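## Task

Move all three plates into the gray tray so each one rests flat on the tray's bottom; it only counts if they stay there on their own, without the robot holding them.

## Robot and tools

Robot: two arms, left_arm and right_arm, each ending in a suction-cup tool with a wrist camera (cam_left_wrist, cam_right_wrist, both 504x504). The controlled point of each arm is its cup point: the middle of the cup rim (29 mm wide) when nothing touches it. The cup faces along that point's own +z axis. About 7 cm behind the rim the tool body and camera widen to roughly 8 cm sideways, so keep that clear of the tray walls.

Scene frame (used in result lines): origin on the table top midway between the arms, +z up, +x out across the table, left_arm sits toward +y. The names left and right do not mean image sides. Printed positions are in metres, orientation as quaternion wxyz, plus linear (m/s) and angular (rad/s) velocity; printed positions get less accurate at long reach.

The command row: always exactly 14 numbers, each between -1 and 1, even when one arm is idle. Order: left_arm dx, dy, dz, rx, ry, rz, left suction, then right_arm dx, dy, dz, rx, ry, rz, right suction. The six motion numbers are an offset, not a pose: they describe the desired cup-point pose relative to that cup point's pose in the most recent result showing it (before any such result in the scene, and for the second or later call in one reply, relative to where the arm is when the action begins). The offset is expressed in the cup point's own axes, not the scene frame, so with the cup pointing down +z of the tool points roughly toward the table. Scale: 1.0 equals 0.6 m for dx, dy, dz and 180 degrees for the rotation; rx, ry, rz form one rotation vector. Sending zeros is not a pause: it pulls the arm back to the reference pose. To keep an arm still, send the offset that returns it to where you want it in the first call, and zeros afterwards.

Suction number: +1 is full vacuum (about 55 kPa under ambient); smaller values ask for that fraction; 0.05 or less switches it off. The setting persists, and a 0 is itself an order, so repeat the current value for a tool you do not want to change.

Tools:
- execute_actions {actions, pictures}. actions is an empty list (just report state), one action {rows, steps} or one wait {steps}. An action holds 1 to 15 rows, steps up to 15 (default 15), each step 1/30 s; every row is one step, the last row repeats to fill the steps, and each row is measured from the same reference pose, not from the row before. A wait {steps} runs up to 300 steps counted from the previous result, including your reply time. A refused call sends nothing.
- move {target, speed, stop_force}. target is one 14-number row as above. Each cup point travels in a straight line to its target; both finish together, taking 0.5 to 10 s (cut off at 10 s). speed is the path top speed in m/s, 0.002 to 0.5, default 0.25; turning is capped at twice that in rad/s. Real motion can lag, stray, or overshoot that speed, especially with a stretched arm. stop_force (N, 9 to 40, shared by both arms, not allowed in the first 0.2 s) ends an arm's path when its wrist sensor feels that much extra push against the motion for 2 steps; the arm then backs up 2 steps and holds. Use it with slow speeds to approach surfaces; the arm may still press harder briefly. Omit it when lifting off something, and don't rely on it while the cup is rotating. The result adds a move: line with the ending per arm (done, off_target, moving, held, contact, fault), limits used (paced = pose clipped, held = some steps blocked, after which the arm may jump faster), and each arm's distance to its target.
- wait {seconds}: 0 to 10 s, nothing new sent.
- zoom_image {camera, region}: region [x0, y0, x1, y1] in image pixels, top-left origin, at most 504 by 504.
- finished_scene {scene}: ends scene 1 or 2 permanently and reports success; the next scene's task appears in its result.

Result lines: state per arm; Hand target (where the controller is now steering); Wrist force and Wrist torque in each tool's own axes (offset up to ~4 N, noise up to ~2.4 N, saturates near 50 N; force points from a pressed surface back into the arm); suction_measured and part_present (1 once vacuum reaches 0.50, back to 0 below 0.45); HELD marks steps not delivered; pose unreachable means the clearance check altered or blocked a command; MOTOR HOT from 70 °C, OVER-TEMPERATURE FAULT at 85 °C.

Motion notes: each step the commanded pose is limited to within 100 mm and 16 degrees of the measured pose, and commands are smoothed by about 0.17 s, so large moves may arrive short; check the result and send the remainder. Position wins over orientation if both can't be met. The simulation keeps running while you reply.

Picking: suction on, press the whole rim onto a smooth flat part of a plate, away from its edges and holes. Without a seal the reading stays near 0. Under vacuum the cup shortens, pulling the part up to ~10 mm closer. To release, set the plate down on the tray bottom, switch suction off, then lift at least 15 mm.

Avoid: pushing past contact on firm surfaces (stiff arms fault easily), contact torque at load limits (138 N m for the three big joints, 25.7 N m for wrists) or 150 N external force, which freeze the arm for 10 s; arms colliding; sealing the cup on the table (turn suction off to free it); dropping, slamming or knocking anything off the table, which ends the scene. Loose objects may occasionally be nudged by outside pushes. Holding loads heats motors.

Each tool is called after "Call:" by a JSON object that holds its "name" and its "arguments", one argument or row to a line.

## Session

Call:
{"name": "execute_actions", "arguments": {
  "actions": []
}}

Scene clock: 0.00 s of 7200.00 s.
left_arm: end_effector_position=(+0.3575, +0.3957, +0.2285) suction_measured=0.01 part_present=0 end_effector_quat_wxyz=(+0.001, -0.169, +0.986, -0.001) end_effector_velocity=(+0.000, +0.001, +0.000) end_effector_angular_velocity=(-0.000, +0.000, +0.002) | right_arm: end_effector_position=(+0.4782, -0.3159, +0.2275) suction_measured=0.00 part_present=0 end_effector_quat_wxyz=(+0.000, +0.168, +0.986, +0.001) end_effector_velocity=(-0.000, +0.000, -0.000) end_effector_angular_velocity=(-0.000, +0.000, +0.001)
Joint positions: left_arm=[-0.316 -1.724  2.041 -1.89  -1.571 -0.841] | right_arm=[-0.314 -1.721  2.041 -1.89  -1.569  0.208]
Joint velocities: left_arm=[ 0.002 -0.    -0.    -0.    -0.    -0.   ] | right_arm=[ 0.001 -0.001  0.001  0.    -0.    -0.   ]
Motor temperatures (°C, as the motors report them): left_arm=[34 33 32 40 36 37] | right_arm=[31 33 34 44 39 41]
Wrist force (N, on the end effector, along its own x y z axes, offset not removed): no reading
Wrist torque (N m, same axes, about the end effector's origin, offset not removed): no reading
Hand target (left_arm): +0.358, +0.396, +0.229; +0.001, -0.169, +0.986, -0.001
Hand target (right_arm): +0.478, -0.316, +0.227; +0.000, +0.168, +0.986, +0.001

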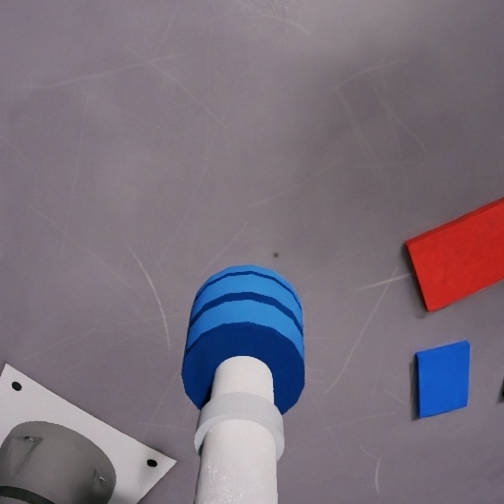

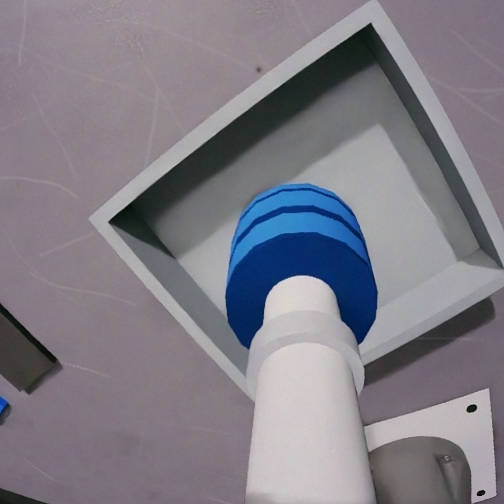

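Call:
{"name": "move", "arguments": {
  "target": [0,-0.3,-0.15,0,0,0,0,0,0,-0.2,0,0,0,0]
}}

Scene clock: 6.70 s of 7200.00 s.
left_arm: end_effector_position=(+0.4169, +0.2261, +0.3186) suction_measured=0.01 part_present=0 end_effector_quat_wxyz=(+0.001, -0.169, +0.986, -0.001) end_effector_velocity=(+0.001, -0.002, +0.001) end_effector_angular_velocity=(+0.000, +0.001, -0.001) | right_arm: end_effector_position=(+0.4782, -0.3159, +0.3474) suction_measured=0.00 part_present=0 end_effector_quat_wxyz=(+0.000, +0.168, +0.986, +0.001) end_effector_velocity=(+0.000, +0.000, +0.001) end_effector_angular_velocity=(+0.000, +0.001, -0.000)
Joint positions: left_arm=[-0.541 -1.49   1.581 -1.665 -1.571 -1.066] | right_arm=[-0.314 -1.768  1.768 -1.57  -1.569  0.208]
Joint velocities: left_arm=[-0.002  0.004 -0.007  0.004 -0.    -0.001] | right_arm=[ 0.     0.001 -0.003  0.003 -0.     0.001]
Motor temperatures (°C, as the motors report them): left_arm=[34 33 32 40 36 37] | right_arm=[31 33 34 44 39 41]
Wrist force (N, on the end effector, along its own x y z axes, offset not removed): left_arm=[0.6 -1.6 2.6] | right_arm=[0.9 0.9 -1.9]
Wrist torque (N m, same axes, about the end effector's origin, offset not removed): left_arm=[-0.26 -0.03 0.00] | right_arm=[0.06 -0.33 -0.24]
Hand target (left_arm): +0.417, +0.226, +0.319; +0.001, -0.169, +0.986, -0.001
Hand target (right_arm): +0.478, -0.316, +0.347; +0.000, +0.168, +0.986, +0.001
Off the commanded pose (left_arm): 0.000 m, 0 deg.
Off the commanded pose (right_arm): 0.000 m, 0 deg.
After step 90, 2.30 s passed at rest.
move: done

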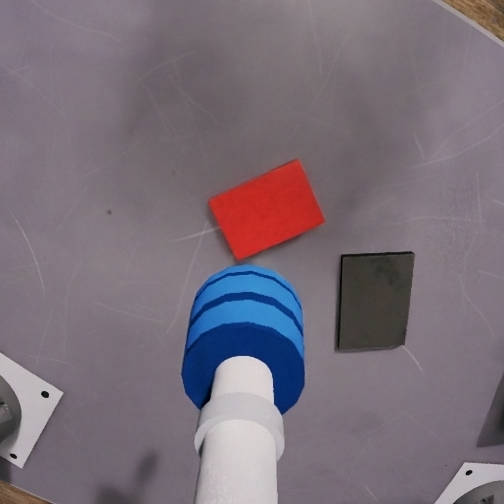

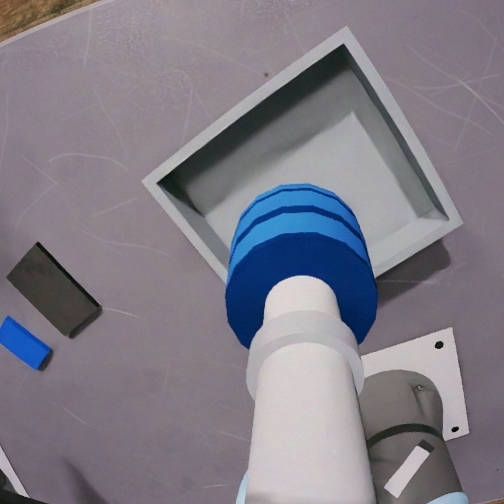

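Call:
{"name": "move", "arguments": {
  "target": [0.1,-0.04,0.4,0,0,0,0,0,0,0,0,0,0,0]
}}

Scene clock: 17.27 s of 7200.00 s.
left_arm: end_effector_position=(+0.3686, +0.1832, +0.0786) suction_measured=0.01 part_present=0 end_effector_quat_wxyz=(+0.001, -0.169, +0.986, -0.001) end_effector_velocity=(+0.001, +0.000, -0.002) end_effector_angular_velocity=(-0.001, -0.001, +0.002) | right_arm: end_effector_position=(+0.4782, -0.3159, +0.3474) suction_measured=0.00 part_present=0 end_effector_quat_wxyz=(+0.000, +0.168, +0.986, +0.001) end_effector_velocity=(+0.000, +0.000, -0.000) end_effector_angular_velocity=(+0.000, +0.001, +0.001)
Joint positions: left_arm=[-0.666 -1.302  2.033 -2.304 -1.571 -1.191] | right_arm=[-0.314 -1.768  1.768 -1.57  -1.569  0.208]
Joint velocities: left_arm=[ 0.001  0.004  0.001 -0.007  0.    -0.001] | right_arm=[0.001 0.001 0.    0.    0.    0.   ]
Motor temperatures (°C, as the motors report them): left_arm=[34 33 32 40 36 37] | right_arm=[31 33 34 44 39 41]
Wrist force (N, on the end effector, along its own x y z axes, offset not removed): left_arm=[-2.2 0.1 -2.6] | right_arm=[1.7 2.5 -1.4]
Wrist torque (N m, same axes, about the end effector's origin, offset not removed): left_arm=[0.01 0.42 0.16] | right_arm=[0.27 -0.23 -0.16]
Hand target (left_arm): +0.369, +0.183, +0.078; +0.001, -0.169, +0.986, -0.001
Hand target (right_arm): +0.478, -0.316, +0.347; +0.000, +0.168, +0.986, +0.001
Off the commanded pose (left_arm): 0.000 m, 0 deg.
Off the commanded pose (right_arm): 0.000 m, 0 deg.
After step 90, 6.00 s passed at rest.
move: done

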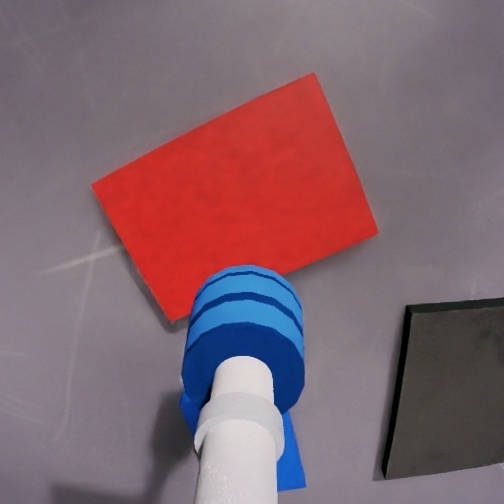

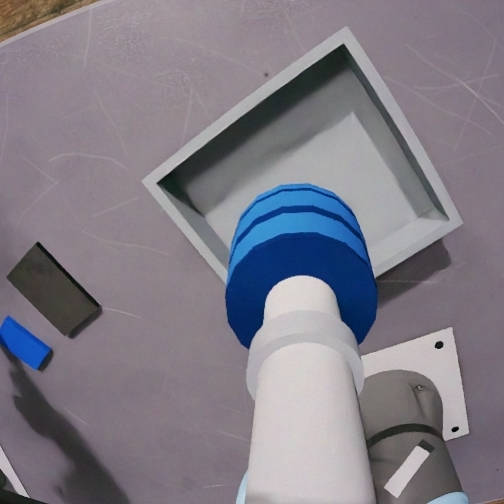

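Call:
{"name": "move", "arguments": {
  "target": [-0.017,0.004,0.085,0,0,0,1,0,0,0,0,0,0,0]
}}

Call:
{"name": "move", "arguments": {
  "target": [0,0,0.04,0,0,0,1,0,0,0,0,0,0,0],
  "speed": 0.008,
  "stop_force": 10
}}

Call:
{"name": "move", "arguments": {
  "target": [0,0,-0.25,0,0,0,1,0,-0.3,0,0,0,0,0]
}}

Scene clock: 25.40 s of 7200.00 s.
left_arm: end_effector_position=(+0.3775, +0.1888, +0.0278) suction_measured=0.01 part_present=0 end_effector_quat_wxyz=(+0.001, -0.169, +0.986, -0.001) end_effector_velocity=(+0.001, +0.000, -0.002) end_effector_angular_velocity=(-0.000, -0.000, +0.001) | right_arm: end_effector_position=(+0.4782, -0.3159, +0.3474) suction_measured=0.00 part_present=0 end_effector_quat_wxyz=(+0.000, +0.168, +0.986, +0.001) end_effector_velocity=(+0.000, -0.001, -0.000) end_effector_angular_velocity=(+0.000, +0.001, -0.000)
Joint positions: left_arm=[-0.646 -1.198  2.063 -2.439 -1.571 -1.17 ] | right_arm=[-0.314 -1.768  1.768 -1.57  -1.569  0.208]
Joint velocities: left_arm=[ 0.002  0.004  0.    -0.005 -0.     0.001] | right_arm=[-0.001  0.001  0.    -0.    -0.    -0.001]
Motor temperatures (°C, as the motors report them): left_arm=[34 33 32 40 36 37] | right_arm=[31 33 34 44 39 41]
Wrist force (N, on the end effector, along its own x y z axes, offset not removed): left_arm=[-0.4 4.5 -0.8] | right_arm=[2.4 1.0 -1.9]
Wrist torque (N m, same axes, about the end effector's origin, offset not removed): left_arm=[0.36 0.09 0.21] | right_arm=[0.04 -0.57 -0.22]
Hand target (left_arm): +0.378, +0.189, +0.028; +0.001, -0.169, +0.986, -0.001
Hand target (right_arm): +0.478, -0.316, +0.347; +0.000, +0.168, +0.986, +0.001
Off the commanded pose (left_arm): 0.000 m, 0 deg.
Off the commanded pose (right_arm): 0.000 m, 0 deg.
After step 90, 4.23 s passed at rest.
move: done

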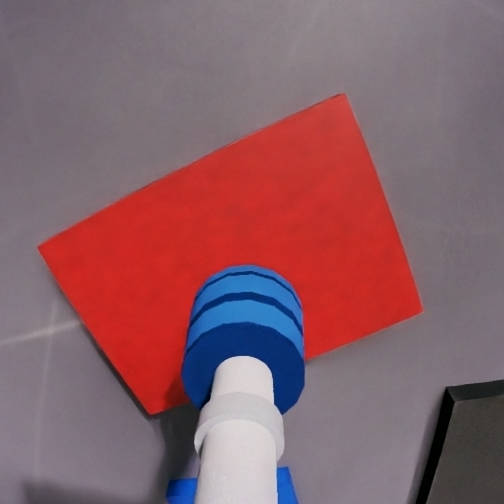

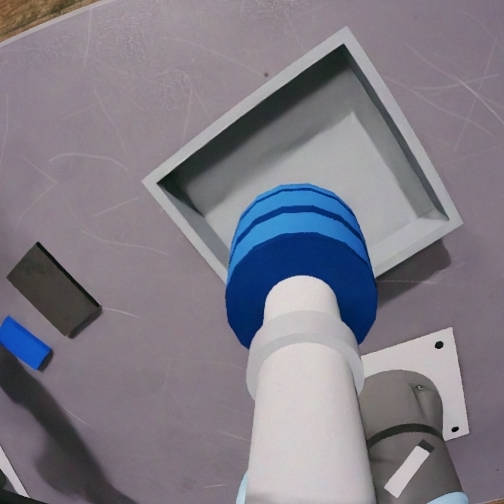

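Scene clock: 28.63 s of 7200.00 s.
left_arm: end_effector_position=(+0.3775, +0.1887, +0.0039) suction_measured=1.00 part_present=1 end_effector_quat_wxyz=(+0.001, -0.169, +0.986, -0.001) end_effector_velocity=(+0.000, +0.000, -0.001) end_effector_angular_velocity=(-0.000, +0.000, +0.001) | right_arm: end_effector_position=(+0.4782, -0.3159, +0.3474) suction_measured=0.00 part_present=0 end_effector_quat_wxyz=(+0.000, +0.168, +0.986, +0.001) end_effector_velocity=(-0.000, +0.000, -0.000) end_effector_angular_velocity=(+0.000, +0.001, +0.001)
Joint positions: left_arm=[-0.646 -1.147  2.077 -2.503 -1.571 -1.17 ] | right_arm=[-0.314 -1.768  1.768 -1.57  -1.569  0.208]
Joint velocities: left_arm=[ 0.001  0.003  0.001 -0.004 -0.     0.   ] | right_arm=[ 0.001  0.     0.     0.    -0.    -0.   ]
Motor temperatures (°C, as the motors report them): left_arm=[34 33 32 40 36 37] | right_arm=[31 33 34 44 39 41]
Wrist force (N, on the end effector, along its own x y z axes, offset not removed): left_arm=[-1.4 2.6 2.2] | right_arm=[2.1 3.5 -1.3]
Wrist torque (N m, same axes, about the end effector's origin, offset not removed): left_arm=[0.37 0.23 -0.04] | right_arm=[0.36 -0.49 -0.06]
Hand target (left_arm): +0.378, +0.189, +0.004; +0.001, -0.169, +0.986, -0.001
Hand target (right_arm): +0.478, -0.316, +0.347; +0.000, +0.168, +0.986, +0.001
Off the commanded pose (left_arm): 0.000 m, 0 deg.
Off the commanded pose (right_arm): 0.000 m, 0 deg.
move: done

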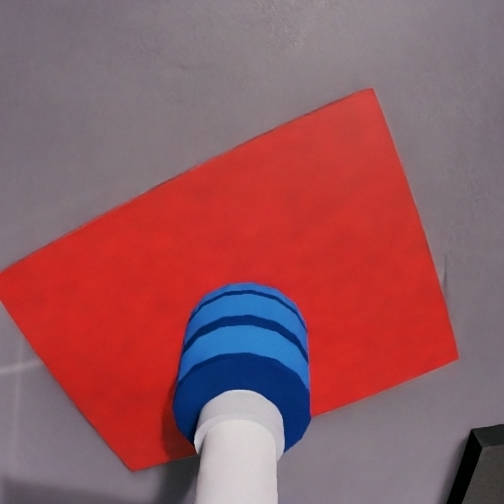

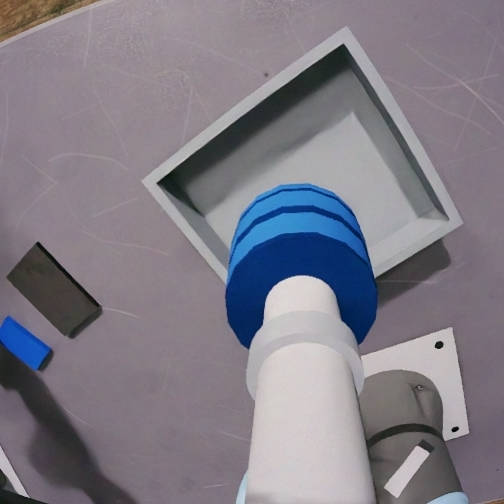

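Scene clock: 29.97 s of 7200.00 s.
left_arm: end_effector_position=(+0.3773, +0.1889, +0.1539) suction_measured=1.00 part_present=1 end_effector_quat_wxyz=(+0.001, -0.169, +0.986, -0.001) end_effector_velocity=(+0.000, +0.000, +0.001) end_effector_angular_velocity=(+0.001, +0.000, +0.000) | right_arm: end_effector_position=(+0.4186, -0.4859, +0.3475) suction_measured=0.00 part_present=0 end_effector_quat_wxyz=(+0.000, +0.169, +0.986, +0.001) end_effector_velocity=(-0.001, -0.002, +0.000) end_effector_angular_velocity=(+0.001, -0.001, +0.001)
Joint positions: left_arm=[-0.646 -1.407  1.931 -2.097 -1.57  -1.17 ] | right_arm=[-0.794 -1.912  1.87  -1.529 -1.569 -0.272]
Joint velocities: left_arm=[ 0.    -0.001 -0.002  0.004  0.     0.   ] | right_arm=[-0.006 -0.001 -0.     0.     0.001 -0.007]
Motor temperatures (°C, as the motors report them): left_arm=[34 33 32 40 36 37] | right_arm=[31 33 34 44 39 41]
Wrist force (N, on the end effector, along its own x y z axes, offset not removed): left_arm=[2.4 -0.3 4.1] | right_arm=[2.1 0.8 -0.9]
Wrist torque (N m, same axes, about the end effector's origin, offset not removed): left_arm=[-0.09 -0.22 -0.13] | right_arm=[0.00 -0.52 -0.25]
Hand target (left_arm): +0.377, +0.189, +0.154; +0.001, -0.169, +0.986, -0.001
Hand target (right_arm): +0.419, -0.486, +0.347; +0.000, +0.168, +0.986, +0.001
Off the commanded pose (left_arm): 0.000 m, 0 deg.
Off the commanded pose (right_arm): 0.000 m, 0 deg.
move: done

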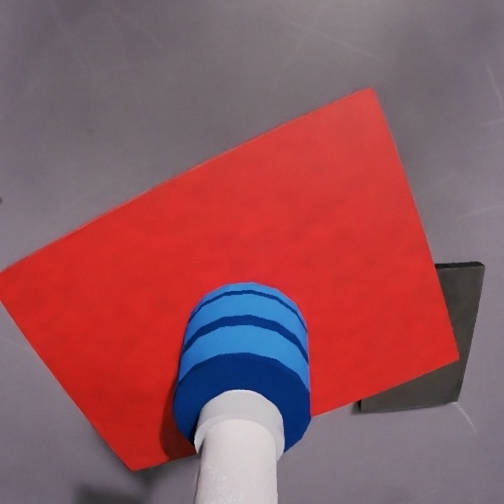

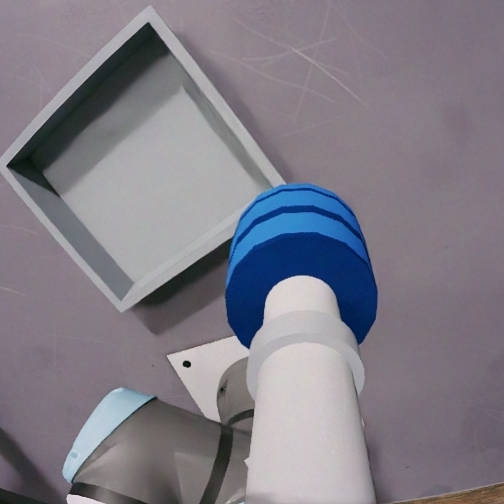

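Call:
{"name": "move", "arguments": {
  "target": [0,0,0.248,0,0,0,1,0,0,0,0,0,0,0],
  "speed": 0.1
}}

Call:
{"name": "move", "arguments": {
  "target": [0,0,-0.1,0,0,0,0,0,0.3,0,0,0,-0.2,0],
  "speed": 0.1
}}

Call:
{"name": "move", "arguments": {
  "target": [0.25,0.6,-0.3,0,0,0,0,-0.08,0,0.2,0,0,0,0]
}}

Scene clock: 46.10 s of 7200.00 s.
left_arm: end_effector_position=(+0.3775, +0.1888, +0.0051) suction_measured=0.96 part_present=1 end_effector_quat_wxyz=(+0.001, -0.169, +0.986, -0.001) end_effector_velocity=(+0.000, -0.000, -0.002) end_effector_angular_velocity=(-0.001, -0.000, +0.000) | right_arm: end_effector_position=(+0.4186, -0.4859, +0.3475) suction_measured=0.00 part_present=0 end_effector_quat_wxyz=(+0.000, +0.169, +0.986, +0.001) end_effector_velocity=(-0.000, -0.000, +0.001) end_effector_angular_velocity=(-0.001, -0.001, -0.001)
Joint positions: left_arm=[-0.646 -1.15   2.076 -2.5   -1.57  -1.171] | right_arm=[-0.794 -1.912  1.87  -1.529 -1.569 -0.272]
Joint velocities: left_arm=[ 0.     0.004  0.    -0.005 -0.     0.   ] | right_arm=[-0.    -0.001 -0.    -0.     0.     0.001]
Motor temperatures (°C, as the motors report them): left_arm=[34 33 32 40 36 37] | right_arm=[31 33 34 44 39 41]
Wrist force (N, on the end effector, along its own x y z axes, offset not removed): left_arm=[-2.9 1.2 0.1] | right_arm=[2.2 0.5 -1.7]
Wrist torque (N m, same axes, about the end effector's origin, offset not removed): left_arm=[0.05 0.48 -0.03] | right_arm=[0.06 -0.49 -0.24]
Hand target (left_arm): +0.378, +0.189, +0.005; +0.001, -0.169, +0.986, -0.001
Hand target (right_arm): +0.419, -0.486, +0.347; +0.000, +0.169, +0.986, +0.001
Off the commanded pose (left_arm): 0.000 m, 0 deg.
Off the commanded pose (right_arm): 0.000 m, 0 deg.
move: done

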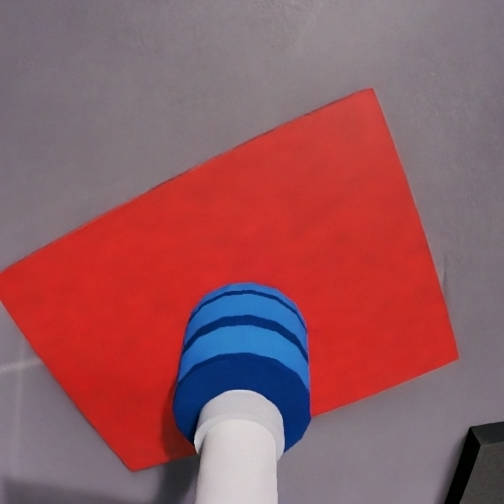

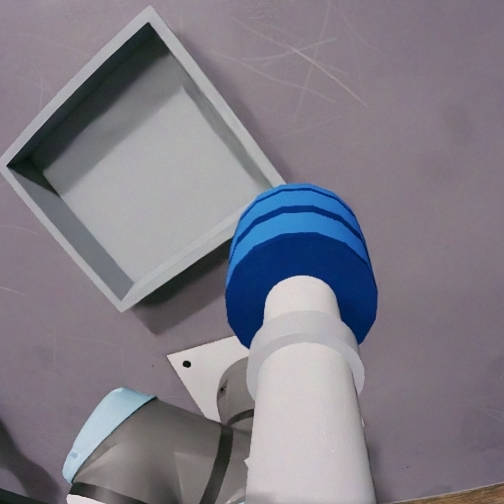

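Scene clock: 49.63 s of 7200.00 s.
left_arm: end_effector_position=(+0.3774, +0.1888, +0.0651) suction_measured=0.01 part_present=0 end_effector_quat_wxyz=(+0.001, -0.169, +0.986, -0.001) end_effector_velocity=(-0.000, -0.000, +0.001) end_effector_angular_velocity=(+0.000, -0.000, -0.001) | right_arm: end_effector_position=(+0.4782, -0.3159, +0.3474) suction_measured=0.00 part_present=0 end_effector_quat_wxyz=(+0.000, -0.144, +0.990, +0.001) end_effector_velocity=(+0.001, +0.002, -0.000) end_effector_angular_velocity=(-0.000, +0.000, +0.006)
Joint positions: left_arm=[-0.646 -1.27   2.034 -2.338 -1.57  -1.171] | right_arm=[-0.314 -1.769  1.768 -1.57  -1.569 -0.42 ]
Joint velocities: left_arm=[-0.001 -0.001 -0.001  0.002  0.     0.   ] | right_arm=[ 0.005  0.004 -0.003 -0.    -0.    -0.001]
Motor temperatures (°C, as the motors report them): left_arm=[34 33 32 40 36 37] | right_arm=[31 33 34 44 39 41]
Wrist force (N, on the end effector, along its own x y z axes, offset not removed): left_arm=[0.9 -3.2 2.1] | right_arm=[1.3 2.0 0.1]
Wrist torque (N m, same axes, about the end effector's origin, offset not removed): left_arm=[-0.45 -0.18 0.07] | right_arm=[0.24 -0.27 -0.27]
Hand target (left_arm): +0.377, +0.189, +0.065; +0.001, -0.169, +0.986, -0.001
Hand target (right_arm): +0.478, -0.316, +0.347; +0.000, -0.144, +0.990, +0.001
Off the commanded pose (left_arm): 0.000 m, 0 deg.
Off the commanded pose (right_arm): 0.000 m, 0 deg.
move: done

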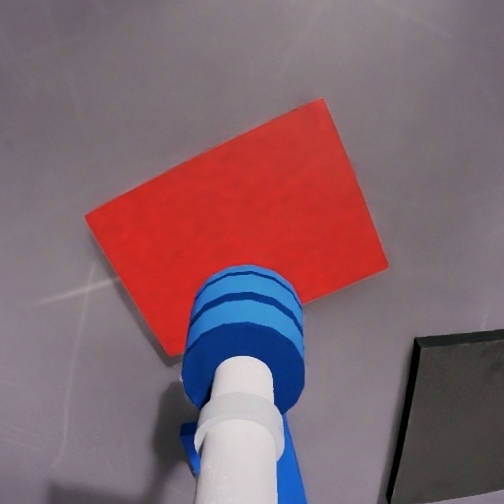

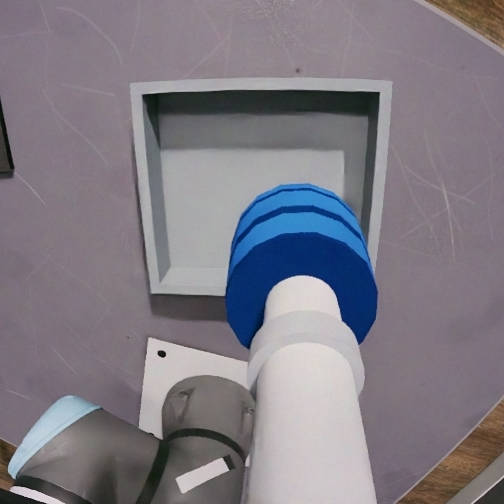

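Scene clock: 52.03 s of 7200.00 s.
left_arm: end_effector_position=(+0.1162, +0.4791, +0.2448) suction_measured=0.01 part_present=0 end_effector_quat_wxyz=(+0.001, -0.169, +0.986, -0.001) end_effector_velocity=(-0.001, +0.001, +0.001) end_effector_angular_velocity=(+0.001, -0.001, +0.000) | right_arm: end_effector_position=(+0.5242, -0.3022, +0.2273) suction_measured=0.00 part_present=0 end_effector_quat_wxyz=(+0.000, -0.144, +0.990, +0.001) end_effector_velocity=(+0.000, -0.001, -0.001) end_effector_angular_velocity=(+0.000, +0.001, +0.000)
Joint positions: left_arm=[-0.622 -2.582  2.354 -1.345 -1.571 -1.147] | right_arm=[-0.271 -1.599  1.932 -1.903 -1.569 -0.377]
Joint velocities: left_arm=[-0.006 -0.006 -0.002  0.008  0.001 -0.006] | right_arm=[-0.001  0.001  0.    -0.    -0.    -0.001]
Motor temperatures (°C, as the motors report them): left_arm=[34 33 32 40 36 37] | right_arm=[31 33 34 44 39 41]
Wrist force (N, on the end effector, along its own x y z axes, offset not removed): left_arm=[1.5 3.8 1.2] | right_arm=[2.8 1.2 -0.3]
Wrist torque (N m, same axes, about the end effector's origin, offset not removed): left_arm=[0.41 -0.26 0.03] | right_arm=[0.02 -0.52 -0.08]
Hand target (left_arm): +0.116, +0.479, +0.245; +0.001, -0.169, +0.986, -0.001
Hand target (right_arm): +0.524, -0.302, +0.227; +0.000, -0.144, +0.990, +0.001
Off the commanded pose (left_arm): 0.001 m, 0 deg.
Off the commanded pose (right_arm): 0.000 m, 0 deg.
move: done

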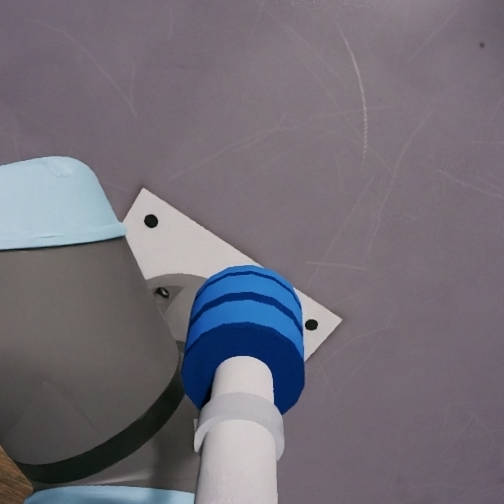

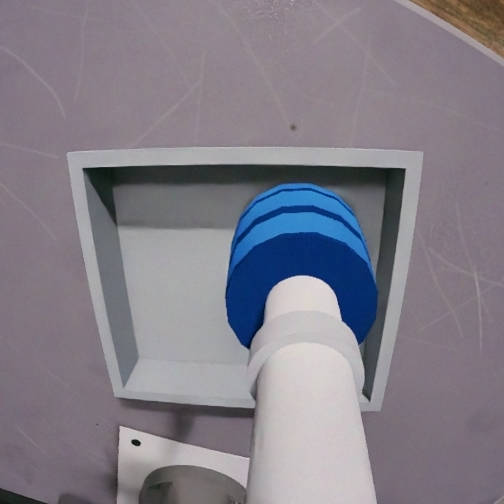

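Call:
{"name": "move", "arguments": {
  "target": [0,0,0,0,0,0,0,0.12,0.632,0.1,0,0,0,0]
}}

Scene clock: 60.87 s of 7200.00 s.
left_arm: end_effector_position=(+0.1162, +0.4791, +0.2448) suction_measured=0.01 part_present=0 end_effector_quat_wxyz=(+0.001, -0.169, +0.986, -0.001) end_effector_velocity=(+0.000, +0.000, +0.000) end_effector_angular_velocity=(+0.000, -0.000, +0.000) | right_arm: end_effector_position=(+0.3465, +0.0410, +0.1672) suction_measured=0.00 part_present=0 end_effector_quat_wxyz=(-0.000, -0.144, +0.990, +0.001) end_effector_velocity=(-0.000, +0.002, -0.001) end_effector_angular_velocity=(-0.001, +0.001, -0.001)
Joint positions: left_arm=[-0.622 -2.582  2.354 -1.345 -1.571 -1.147] | right_arm=[ 0.541 -1.428  1.915 -2.059 -1.569  0.436]
Joint velocities: left_arm=[ 0.  0. -0.  0.  0.  0.] | right_arm=[ 0.003  0.004 -0.003  0.    -0.     0.005]
Motor temperatures (°C, as the motors report them): left_arm=[34 33 32 40 36 37] | right_arm=[31 33 34 44 39 41]
Wrist force (N, on the end effector, along its own x y z axes, offset not removed): left_arm=[-0.8 2.0 2.9] | right_arm=[2.1 -0.3 0.8]
Wrist torque (N m, same axes, about the end effector's origin, offset not removed): left_arm=[0.16 0.35 0.05] | right_arm=[-0.13 -0.52 -0.10]
Hand target (left_arm): +0.116, +0.479, +0.245; +0.001, -0.169, +0.986, -0.001
Hand target (right_arm): +0.346, +0.041, +0.167; -0.000, -0.144, +0.990, +0.001
Off the commanded pose (left_arm): 0.000 m, 0 deg.
Off the commanded pose (right_arm): 0.001 m, 0 deg.
After step 90, 3.70 s passed at rest.
move: done

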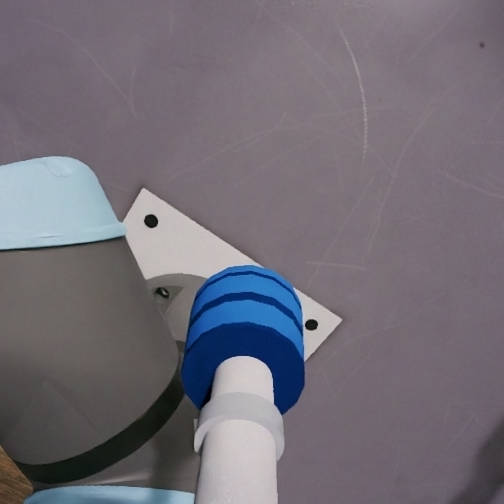

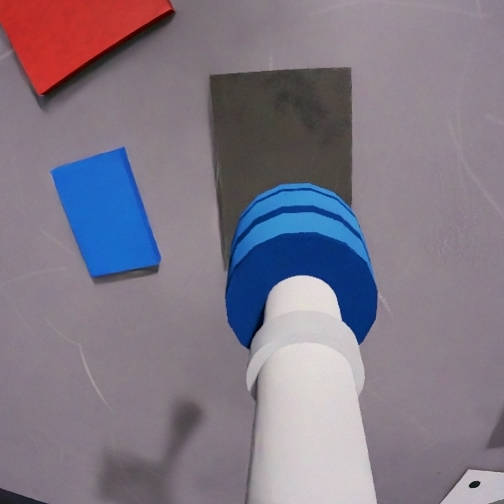

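Call:
{"name": "move", "arguments": {
  "target": [0,0,0,0,0,0,0,0.022,0,0.225,0,0,0.015,1]
}}

Call:
{"name": "move", "arguments": {
  "target": [0,0,0,0,0,0,0,0,0,0.045,0,0,0,1],
  "speed": 0.008,
  "stop_force": 10
}}

Call:
{"name": "move", "arguments": {
  "target": [0,0,0,0,0,0,0,0,0,-0.2,0,0,-0.015,1]
}}

Call:
{"name": "move", "arguments": {
  "target": [0,0,0,0,0,0,0,-0.06,-0.49,0,0,0,0,1]
}}

Scene clock: 69.80 s of 7200.00 s.
left_arm: end_effector_position=(+0.1162, +0.4791, +0.2448) suction_measured=0.01 part_present=0 end_effector_quat_wxyz=(+0.001, -0.169, +0.986, -0.001) end_effector_velocity=(-0.000, +0.000, -0.000) end_effector_angular_velocity=(-0.000, +0.000, +0.002) | right_arm: end_effector_position=(+0.3338, +0.0372, +0.0323) suction_measured=0.00 part_present=0 end_effector_quat_wxyz=(-0.000, -0.121, +0.993, +0.001) end_effector_velocity=(-0.000, +0.000, -0.002) end_effector_angular_velocity=(+0.000, -0.000, -0.002)
Joint positions: left_arm=[-0.622 -2.582  2.354 -1.345 -1.571 -1.147] | right_arm=[ 0.553 -1.229  2.095 -2.436 -1.569  0.494]
Joint velocities: left_arm=[ 0.002 -0.     0.    -0.    -0.     0.   ] | right_arm=[ 0.001  0.005  0.001 -0.007  0.     0.003]
Motor temperatures (°C, as the motors report them): left_arm=[34 33 32 40 36 37] | right_arm=[31 33 34 44 39 41]
Wrist force (N, on the end effector, along its own x y z axes, offset not removed): left_arm=[1.0 3.3 -1.9] | right_arm=[2.7 -0.7 -1.1]
Wrist torque (N m, same axes, about the end effector's origin, offset not removed): left_arm=[0.29 -0.04 0.18] | right_arm=[-0.19 -0.52 -0.16]
Hand target (left_arm): +0.116, +0.479, +0.245; +0.001, -0.169, +0.986, -0.001
Hand target (right_arm): +0.334, +0.037, +0.032; -0.000, -0.121, +0.993, +0.001
Off the commanded pose (left_arm): 0.000 m, 0 deg.
Off the commanded pose (right_arm): 0.000 m, 0 deg.
After step 90, 4.80 s passed at rest.
move: done

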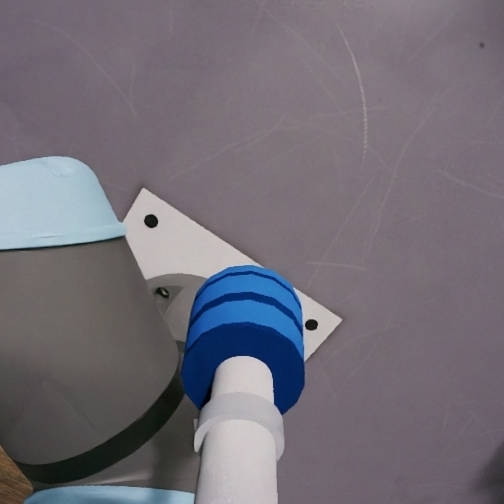

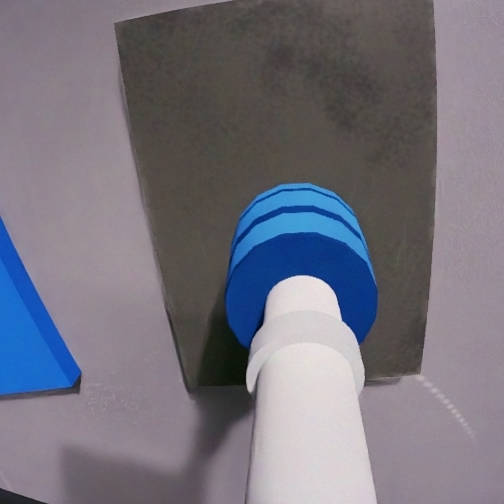

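Scene clock: 73.40 s of 7200.00 s.
left_arm: end_effector_position=(+0.1162, +0.4791, +0.2448) suction_measured=0.01 part_present=0 end_effector_quat_wxyz=(+0.001, -0.169, +0.986, -0.001) end_effector_velocity=(-0.000, -0.000, +0.000) end_effector_angular_velocity=(-0.000, -0.000, +0.001) | right_arm: end_effector_position=(+0.3338, +0.0371, +0.0054) suction_measured=0.85 part_present=1 end_effector_quat_wxyz=(-0.000, -0.121, +0.993, +0.001) end_effector_velocity=(+0.000, +0.000, -0.001) end_effector_angular_velocity=(+0.001, -0.001, -0.000)
Joint positions: left_arm=[-0.622 -2.582  2.354 -1.345 -1.571 -1.147] | right_arm=[ 0.553 -1.172  2.111 -2.51  -1.569  0.494]
Joint velocities: left_arm=[ 0.  0. -0.  0. -0. -0.] | right_arm=[-0.     0.002  0.    -0.004 -0.     0.   ]
Motor temperatures (°C, as the motors report them): left_arm=[34 33 32 40 36 37] | right_arm=[31 33 34 44 39 41]
Wrist force (N, on the end effector, along its own x y z axes, offset not removed): left_arm=[-0.8 -0.4 3.1] | right_arm=[2.5 0.9 0.5]
Wrist torque (N m, same axes, about the end effector's origin, offset not removed): left_arm=[-0.15 0.24 0.12] | right_arm=[0.00 -0.46 -0.22]
Hand target (left_arm): +0.116, +0.479, +0.245; +0.001, -0.169, +0.986, -0.001
Hand target (right_arm): +0.334, +0.037, +0.005; -0.000, -0.121, +0.993, +0.001
Off the commanded pose (left_arm): 0.000 m, 0 deg.
Off the commanded pose (right_arm): 0.000 m, 0 deg.
move: done

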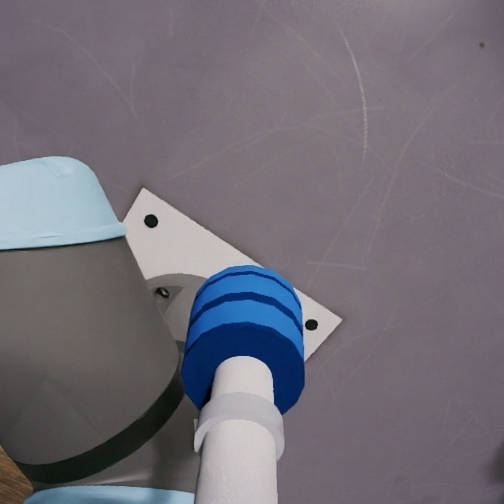

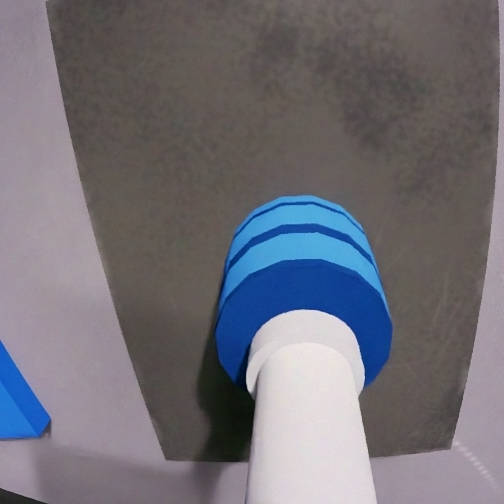

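Scene clock: 74.47 s of 7200.00 s.
left_arm: end_effector_position=(+0.1162, +0.4791, +0.2448) suction_measured=0.01 part_present=0 end_effector_quat_wxyz=(+0.001, -0.169, +0.986, -0.001) end_effector_velocity=(-0.000, -0.000, -0.000) end_effector_angular_velocity=(-0.000, +0.000, -0.001) | right_arm: end_effector_position=(+0.3338, +0.0372, +0.1254) suction_measured=1.00 part_present=1 end_effector_quat_wxyz=(-0.000, -0.144, +0.990, +0.001) end_effector_velocity=(-0.000, -0.000, +0.001) end_effector_angular_velocity=(-0.002, +0.002, -0.001)
Joint positions: left_arm=[-0.622 -2.582  2.354 -1.345 -1.571 -1.147] | right_arm=[ 0.553 -1.395  2.001 -2.177 -1.569  0.447]
Joint velocities: left_arm=[-0.001 -0.     0.    -0.    -0.     0.   ] | right_arm=[-0.    -0.001 -0.003  0.006 -0.     0.001]
Motor temperatures (°C, as the motors report them): left_arm=[34 33 32 40 36 37] | right_arm=[31 33 34 44 39 41]
Wrist force (N, on the end effector, along its own x y z axes, offset not removed): left_arm=[-0.4 -0.2 1.3] | right_arm=[2.8 1.1 1.9]
Wrist torque (N m, same axes, about the end effector's origin, offset not removed): left_arm=[-0.11 0.27 0.08] | right_arm=[-0.01 -0.49 -0.08]
Hand target (left_arm): +0.116, +0.479, +0.245; +0.001, -0.169, +0.986, -0.001
Hand target (right_arm): +0.334, +0.037, +0.126; -0.000, -0.144, +0.990, +0.001
Off the commanded pose (left_arm): 0.000 m, 0 deg.
Off the commanded pose (right_arm): 0.000 m, 0 deg.
move: done

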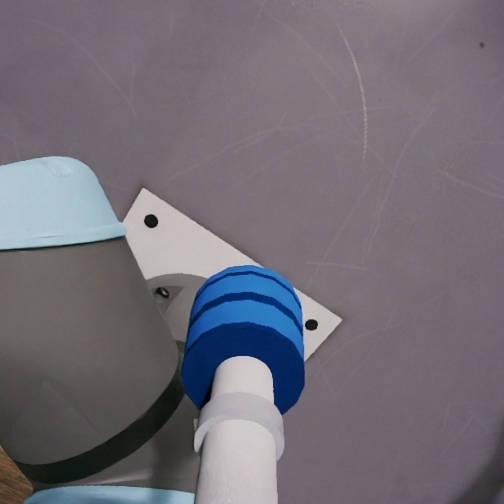

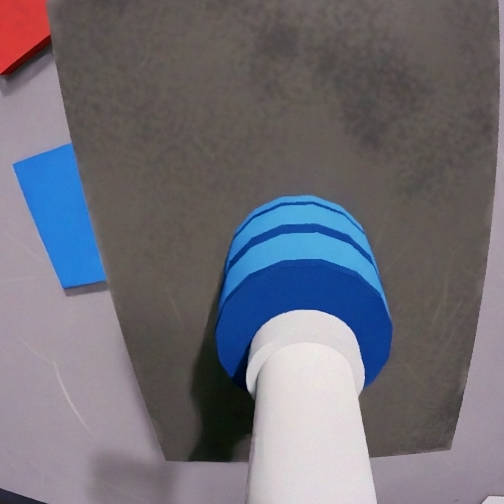

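Scene clock: 76.23 s of 7200.00 s.
left_arm: end_effector_position=(+0.1162, +0.4791, +0.2448) suction_measured=0.01 part_present=0 end_effector_quat_wxyz=(+0.001, -0.169, +0.986, -0.001) end_effector_velocity=(-0.000, -0.000, -0.000) end_effector_angular_velocity=(+0.000, +0.000, -0.003) | right_arm: end_effector_position=(+0.4525, -0.2344, +0.1255) suction_measured=1.00 part_present=1 end_effector_quat_wxyz=(+0.000, -0.144, +0.990, +0.001) end_effector_velocity=(+0.001, -0.002, -0.000) end_effector_angular_velocity=(+0.001, +0.001, +0.000)
Joint positions: left_arm=[-0.622 -2.582  2.354 -1.345 -1.571 -1.147] | right_arm=[-0.116 -1.597  2.222 -2.197 -1.569 -0.221]
Joint velocities: left_arm=[-0.003  0.     0.     0.     0.    -0.   ] | right_arm=[-0.006  0.001 -0.001  0.     0.001 -0.006]
Motor temperatures (°C, as the motors report them): left_arm=[34 33 32 40 36 37] | right_arm=[31 33 34 44 39 41]
Wrist force (N, on the end effector, along its own x y z axes, offset not removed): left_arm=[0.4 0.7 -1.7] | right_arm=[2.4 1.1 0.7]
Wrist torque (N m, same axes, about the end effector's origin, offset not removed): left_arm=[-0.08 0.00 -0.01] | right_arm=[0.11 -0.40 -0.19]
Hand target (left_arm): +0.116, +0.479, +0.245; +0.001, -0.169, +0.986, -0.001
Hand target (right_arm): +0.453, -0.235, +0.125; +0.000, -0.144, +0.990, +0.001
Off the commanded pose (left_arm): 0.000 m, 0 deg.
Off the commanded pose (right_arm): 0.001 m, 0 deg.
move: done

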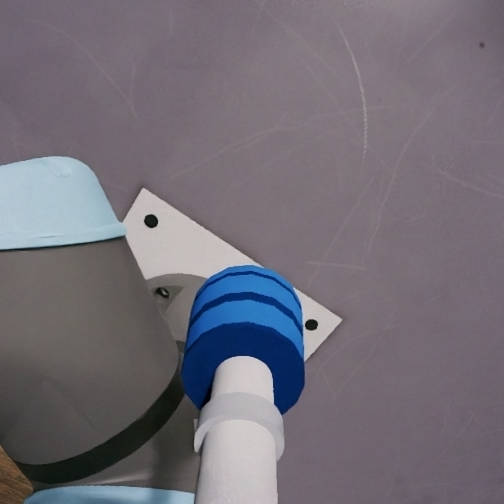

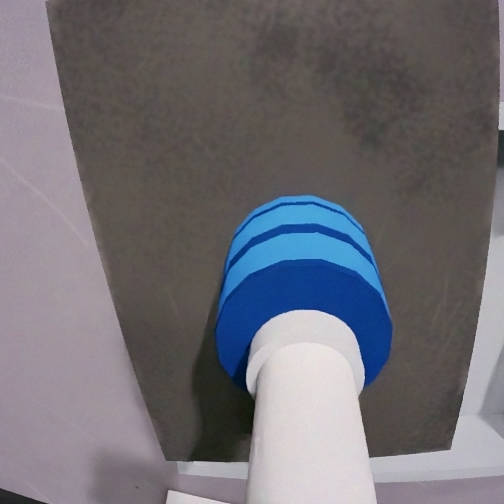

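Call:
{"name": "move", "arguments": {
  "target": [0,0,0,0,0,0,0,0.075,-0.017,0.05,0,0,0,1],
  "speed": 0.1
}}

Scene clock: 86.03 s of 7200.00 s.
left_arm: end_effector_position=(+0.1162, +0.4791, +0.2448) suction_measured=0.01 part_present=0 end_effector_quat_wxyz=(+0.001, -0.169, +0.986, -0.001) end_effector_velocity=(+0.000, +0.000, +0.000) end_effector_angular_velocity=(-0.000, -0.000, +0.000) | right_arm: end_effector_position=(+0.4125, -0.2570, +0.0956) suction_measured=1.00 part_present=1 end_effector_quat_wxyz=(+0.000, -0.144, +0.990, +0.001) end_effector_velocity=(-0.001, -0.000, -0.001) end_effector_angular_velocity=(+0.001, -0.001, +0.002)
Joint positions: left_arm=[-0.622 -2.582  2.354 -1.345 -1.571 -1.147] | right_arm=[-0.171 -1.657  2.376 -2.29  -1.569 -0.276]
Joint velocities: left_arm=[ 0. -0. -0. -0.  0. -0.] | right_arm=[-0.001 -0.003  0.005 -0.003  0.001 -0.003]
Motor temperatures (°C, as the motors report them): left_arm=[34 33 32 40 36 37] | right_arm=[31 33 34 44 39 41]
Wrist force (N, on the end effector, along its own x y z axes, offset not removed): left_arm=[0.5 -1.2 -2.0] | right_arm=[3.4 0.9 0.3]
Wrist torque (N m, same axes, about the end effector's origin, offset not removed): left_arm=[-0.44 0.17 0.18] | right_arm=[0.07 -0.71 -0.17]
Hand target (left_arm): +0.116, +0.479, +0.245; +0.001, -0.169, +0.986, -0.001
Hand target (right_arm): +0.412, -0.257, +0.096; +0.000, -0.144, +0.990, +0.001
Off the commanded pose (left_arm): 0.000 m, 0 deg.
Off the commanded pose (right_arm): 0.000 m, 0 deg.
After step 90, 5.80 s passed at rest.
move: done

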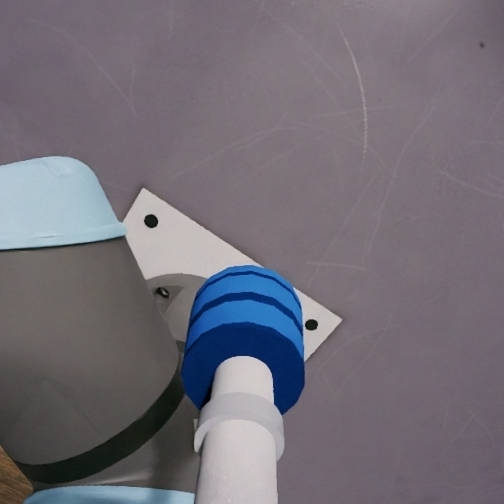

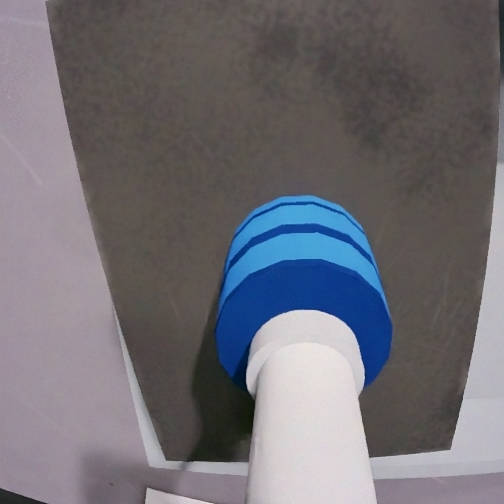

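Call:
{"name": "move", "arguments": {
  "target": [0,0,0,0,0,0,0,0,-0.015,0.05,0,0,0,1],
  "speed": 0.01,
  "stop_force": 10
}}

Scene clock: 92.43 s of 7200.00 s.
left_arm: end_effector_position=(+0.1162, +0.4791, +0.2448) suction_measured=0.01 part_present=0 end_effector_quat_wxyz=(+0.001, -0.169, +0.986, -0.001) end_effector_velocity=(+0.000, -0.000, -0.000) end_effector_angular_velocity=(+0.001, -0.001, -0.002) | right_arm: end_effector_position=(+0.4150, -0.2656, +0.0657) suction_measured=1.00 part_present=1 end_effector_quat_wxyz=(+0.000, -0.144, +0.990, +0.001) end_effector_velocity=(+0.000, -0.001, -0.002) end_effector_angular_velocity=(+0.000, -0.000, -0.002)
Joint positions: left_arm=[-0.622 -2.582  2.354 -1.345 -1.571 -1.147] | right_arm=[-0.195 -1.586  2.417 -2.402 -1.569 -0.3  ]
Joint velocities: left_arm=[-0.002  0.     0.    -0.     0.001  0.   ] | right_arm=[-0.002  0.005  0.002 -0.007  0.    -0.   ]
Motor temperatures (°C, as the motors report them): left_arm=[34 33 32 40 36 37] | right_arm=[31 33 34 44 39 41]
Wrist force (N, on the end effector, along its own x y z axes, offset not removed): left_arm=[0.3 1.4 -2.7] | right_arm=[1.7 1.4 -1.3]
Wrist torque (N m, same axes, about the end effector's origin, offset not removed): left_arm=[0.16 -0.04 0.08] | right_arm=[0.04 -0.38 -0.06]
Hand target (left_arm): +0.116, +0.479, +0.245; +0.001, -0.169, +0.986, -0.001
Hand target (right_arm): +0.415, -0.266, +0.066; +0.000, -0.144, +0.990, +0.001
Off the commanded pose (left_arm): 0.000 m, 0 deg.
Off the commanded pose (right_arm): 0.000 m, 0 deg.
After step 90, 0.07 s passed at rest.
move: done

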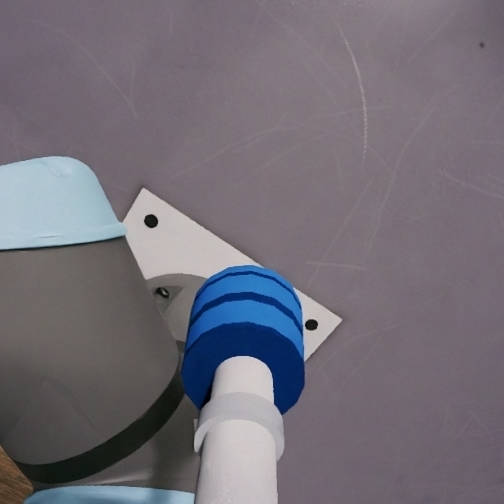

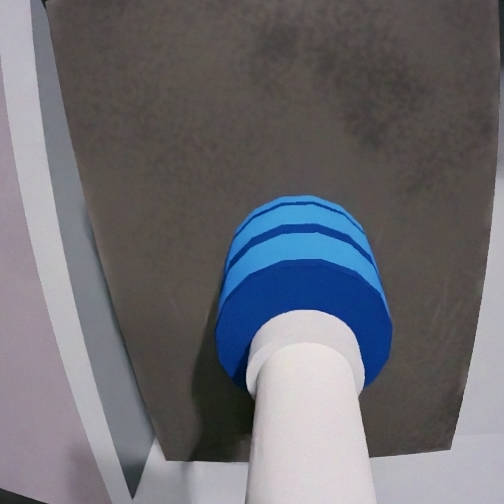

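Call:
{"name": "move", "arguments": {
  "target": [0,0,0,0,0,0,0,0,0,0.1,0,0,0,1],
  "speed": 0.01,
  "stop_force": 10
}}

Scene clock: 101.10 s of 7200.00 s.
left_arm: end_effector_position=(+0.1162, +0.4791, +0.2448) suction_measured=0.01 part_present=0 end_effector_quat_wxyz=(+0.001, -0.169, +0.986, -0.001) end_effector_velocity=(-0.000, -0.000, +0.000) end_effector_angular_velocity=(-0.000, +0.000, -0.001) | right_arm: end_effector_position=(+0.4150, -0.2656, +0.0058) suction_measured=1.00 part_present=1 end_effector_quat_wxyz=(+0.000, -0.144, +0.990, +0.001) end_effector_velocity=(+0.000, -0.000, -0.002) end_effector_angular_velocity=(-0.000, -0.000, -0.000)
Joint positions: left_arm=[-0.622 -2.582  2.354 -1.345 -1.571 -1.147] | right_arm=[-0.195 -1.407  2.476 -2.64  -1.569 -0.3  ]
Joint velocities: left_arm=[-0.001 -0.    -0.     0.    -0.    -0.   ] | right_arm=[-0.     0.006  0.001 -0.007 -0.     0.   ]
Motor temperatures (°C, as the motors report them): left_arm=[34 33 32 40 36 37] | right_arm=[31 33 34 44 39 41]
Wrist force (N, on the end effector, along its own x y z axes, offset not removed): left_arm=[0.6 2.2 1.7] | right_arm=[1.6 2.0 0.1]
Wrist torque (N m, same axes, about the end effector's origin, offset not removed): left_arm=[0.16 0.02 -0.01] | right_arm=[0.21 -0.38 -0.16]
Hand target (left_arm): +0.116, +0.479, +0.245; +0.001, -0.169, +0.986, -0.001
Hand target (right_arm): +0.415, -0.266, +0.006; +0.000, -0.144, +0.990, +0.001
Off the commanded pose (left_arm): 0.000 m, 0 deg.
Off the commanded pose (right_arm): 0.000 m, 0 deg.
move: done

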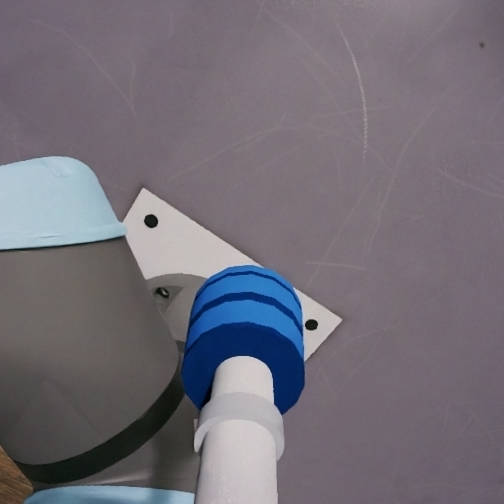

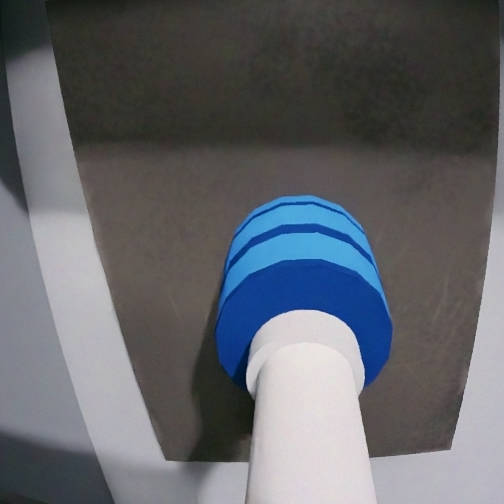

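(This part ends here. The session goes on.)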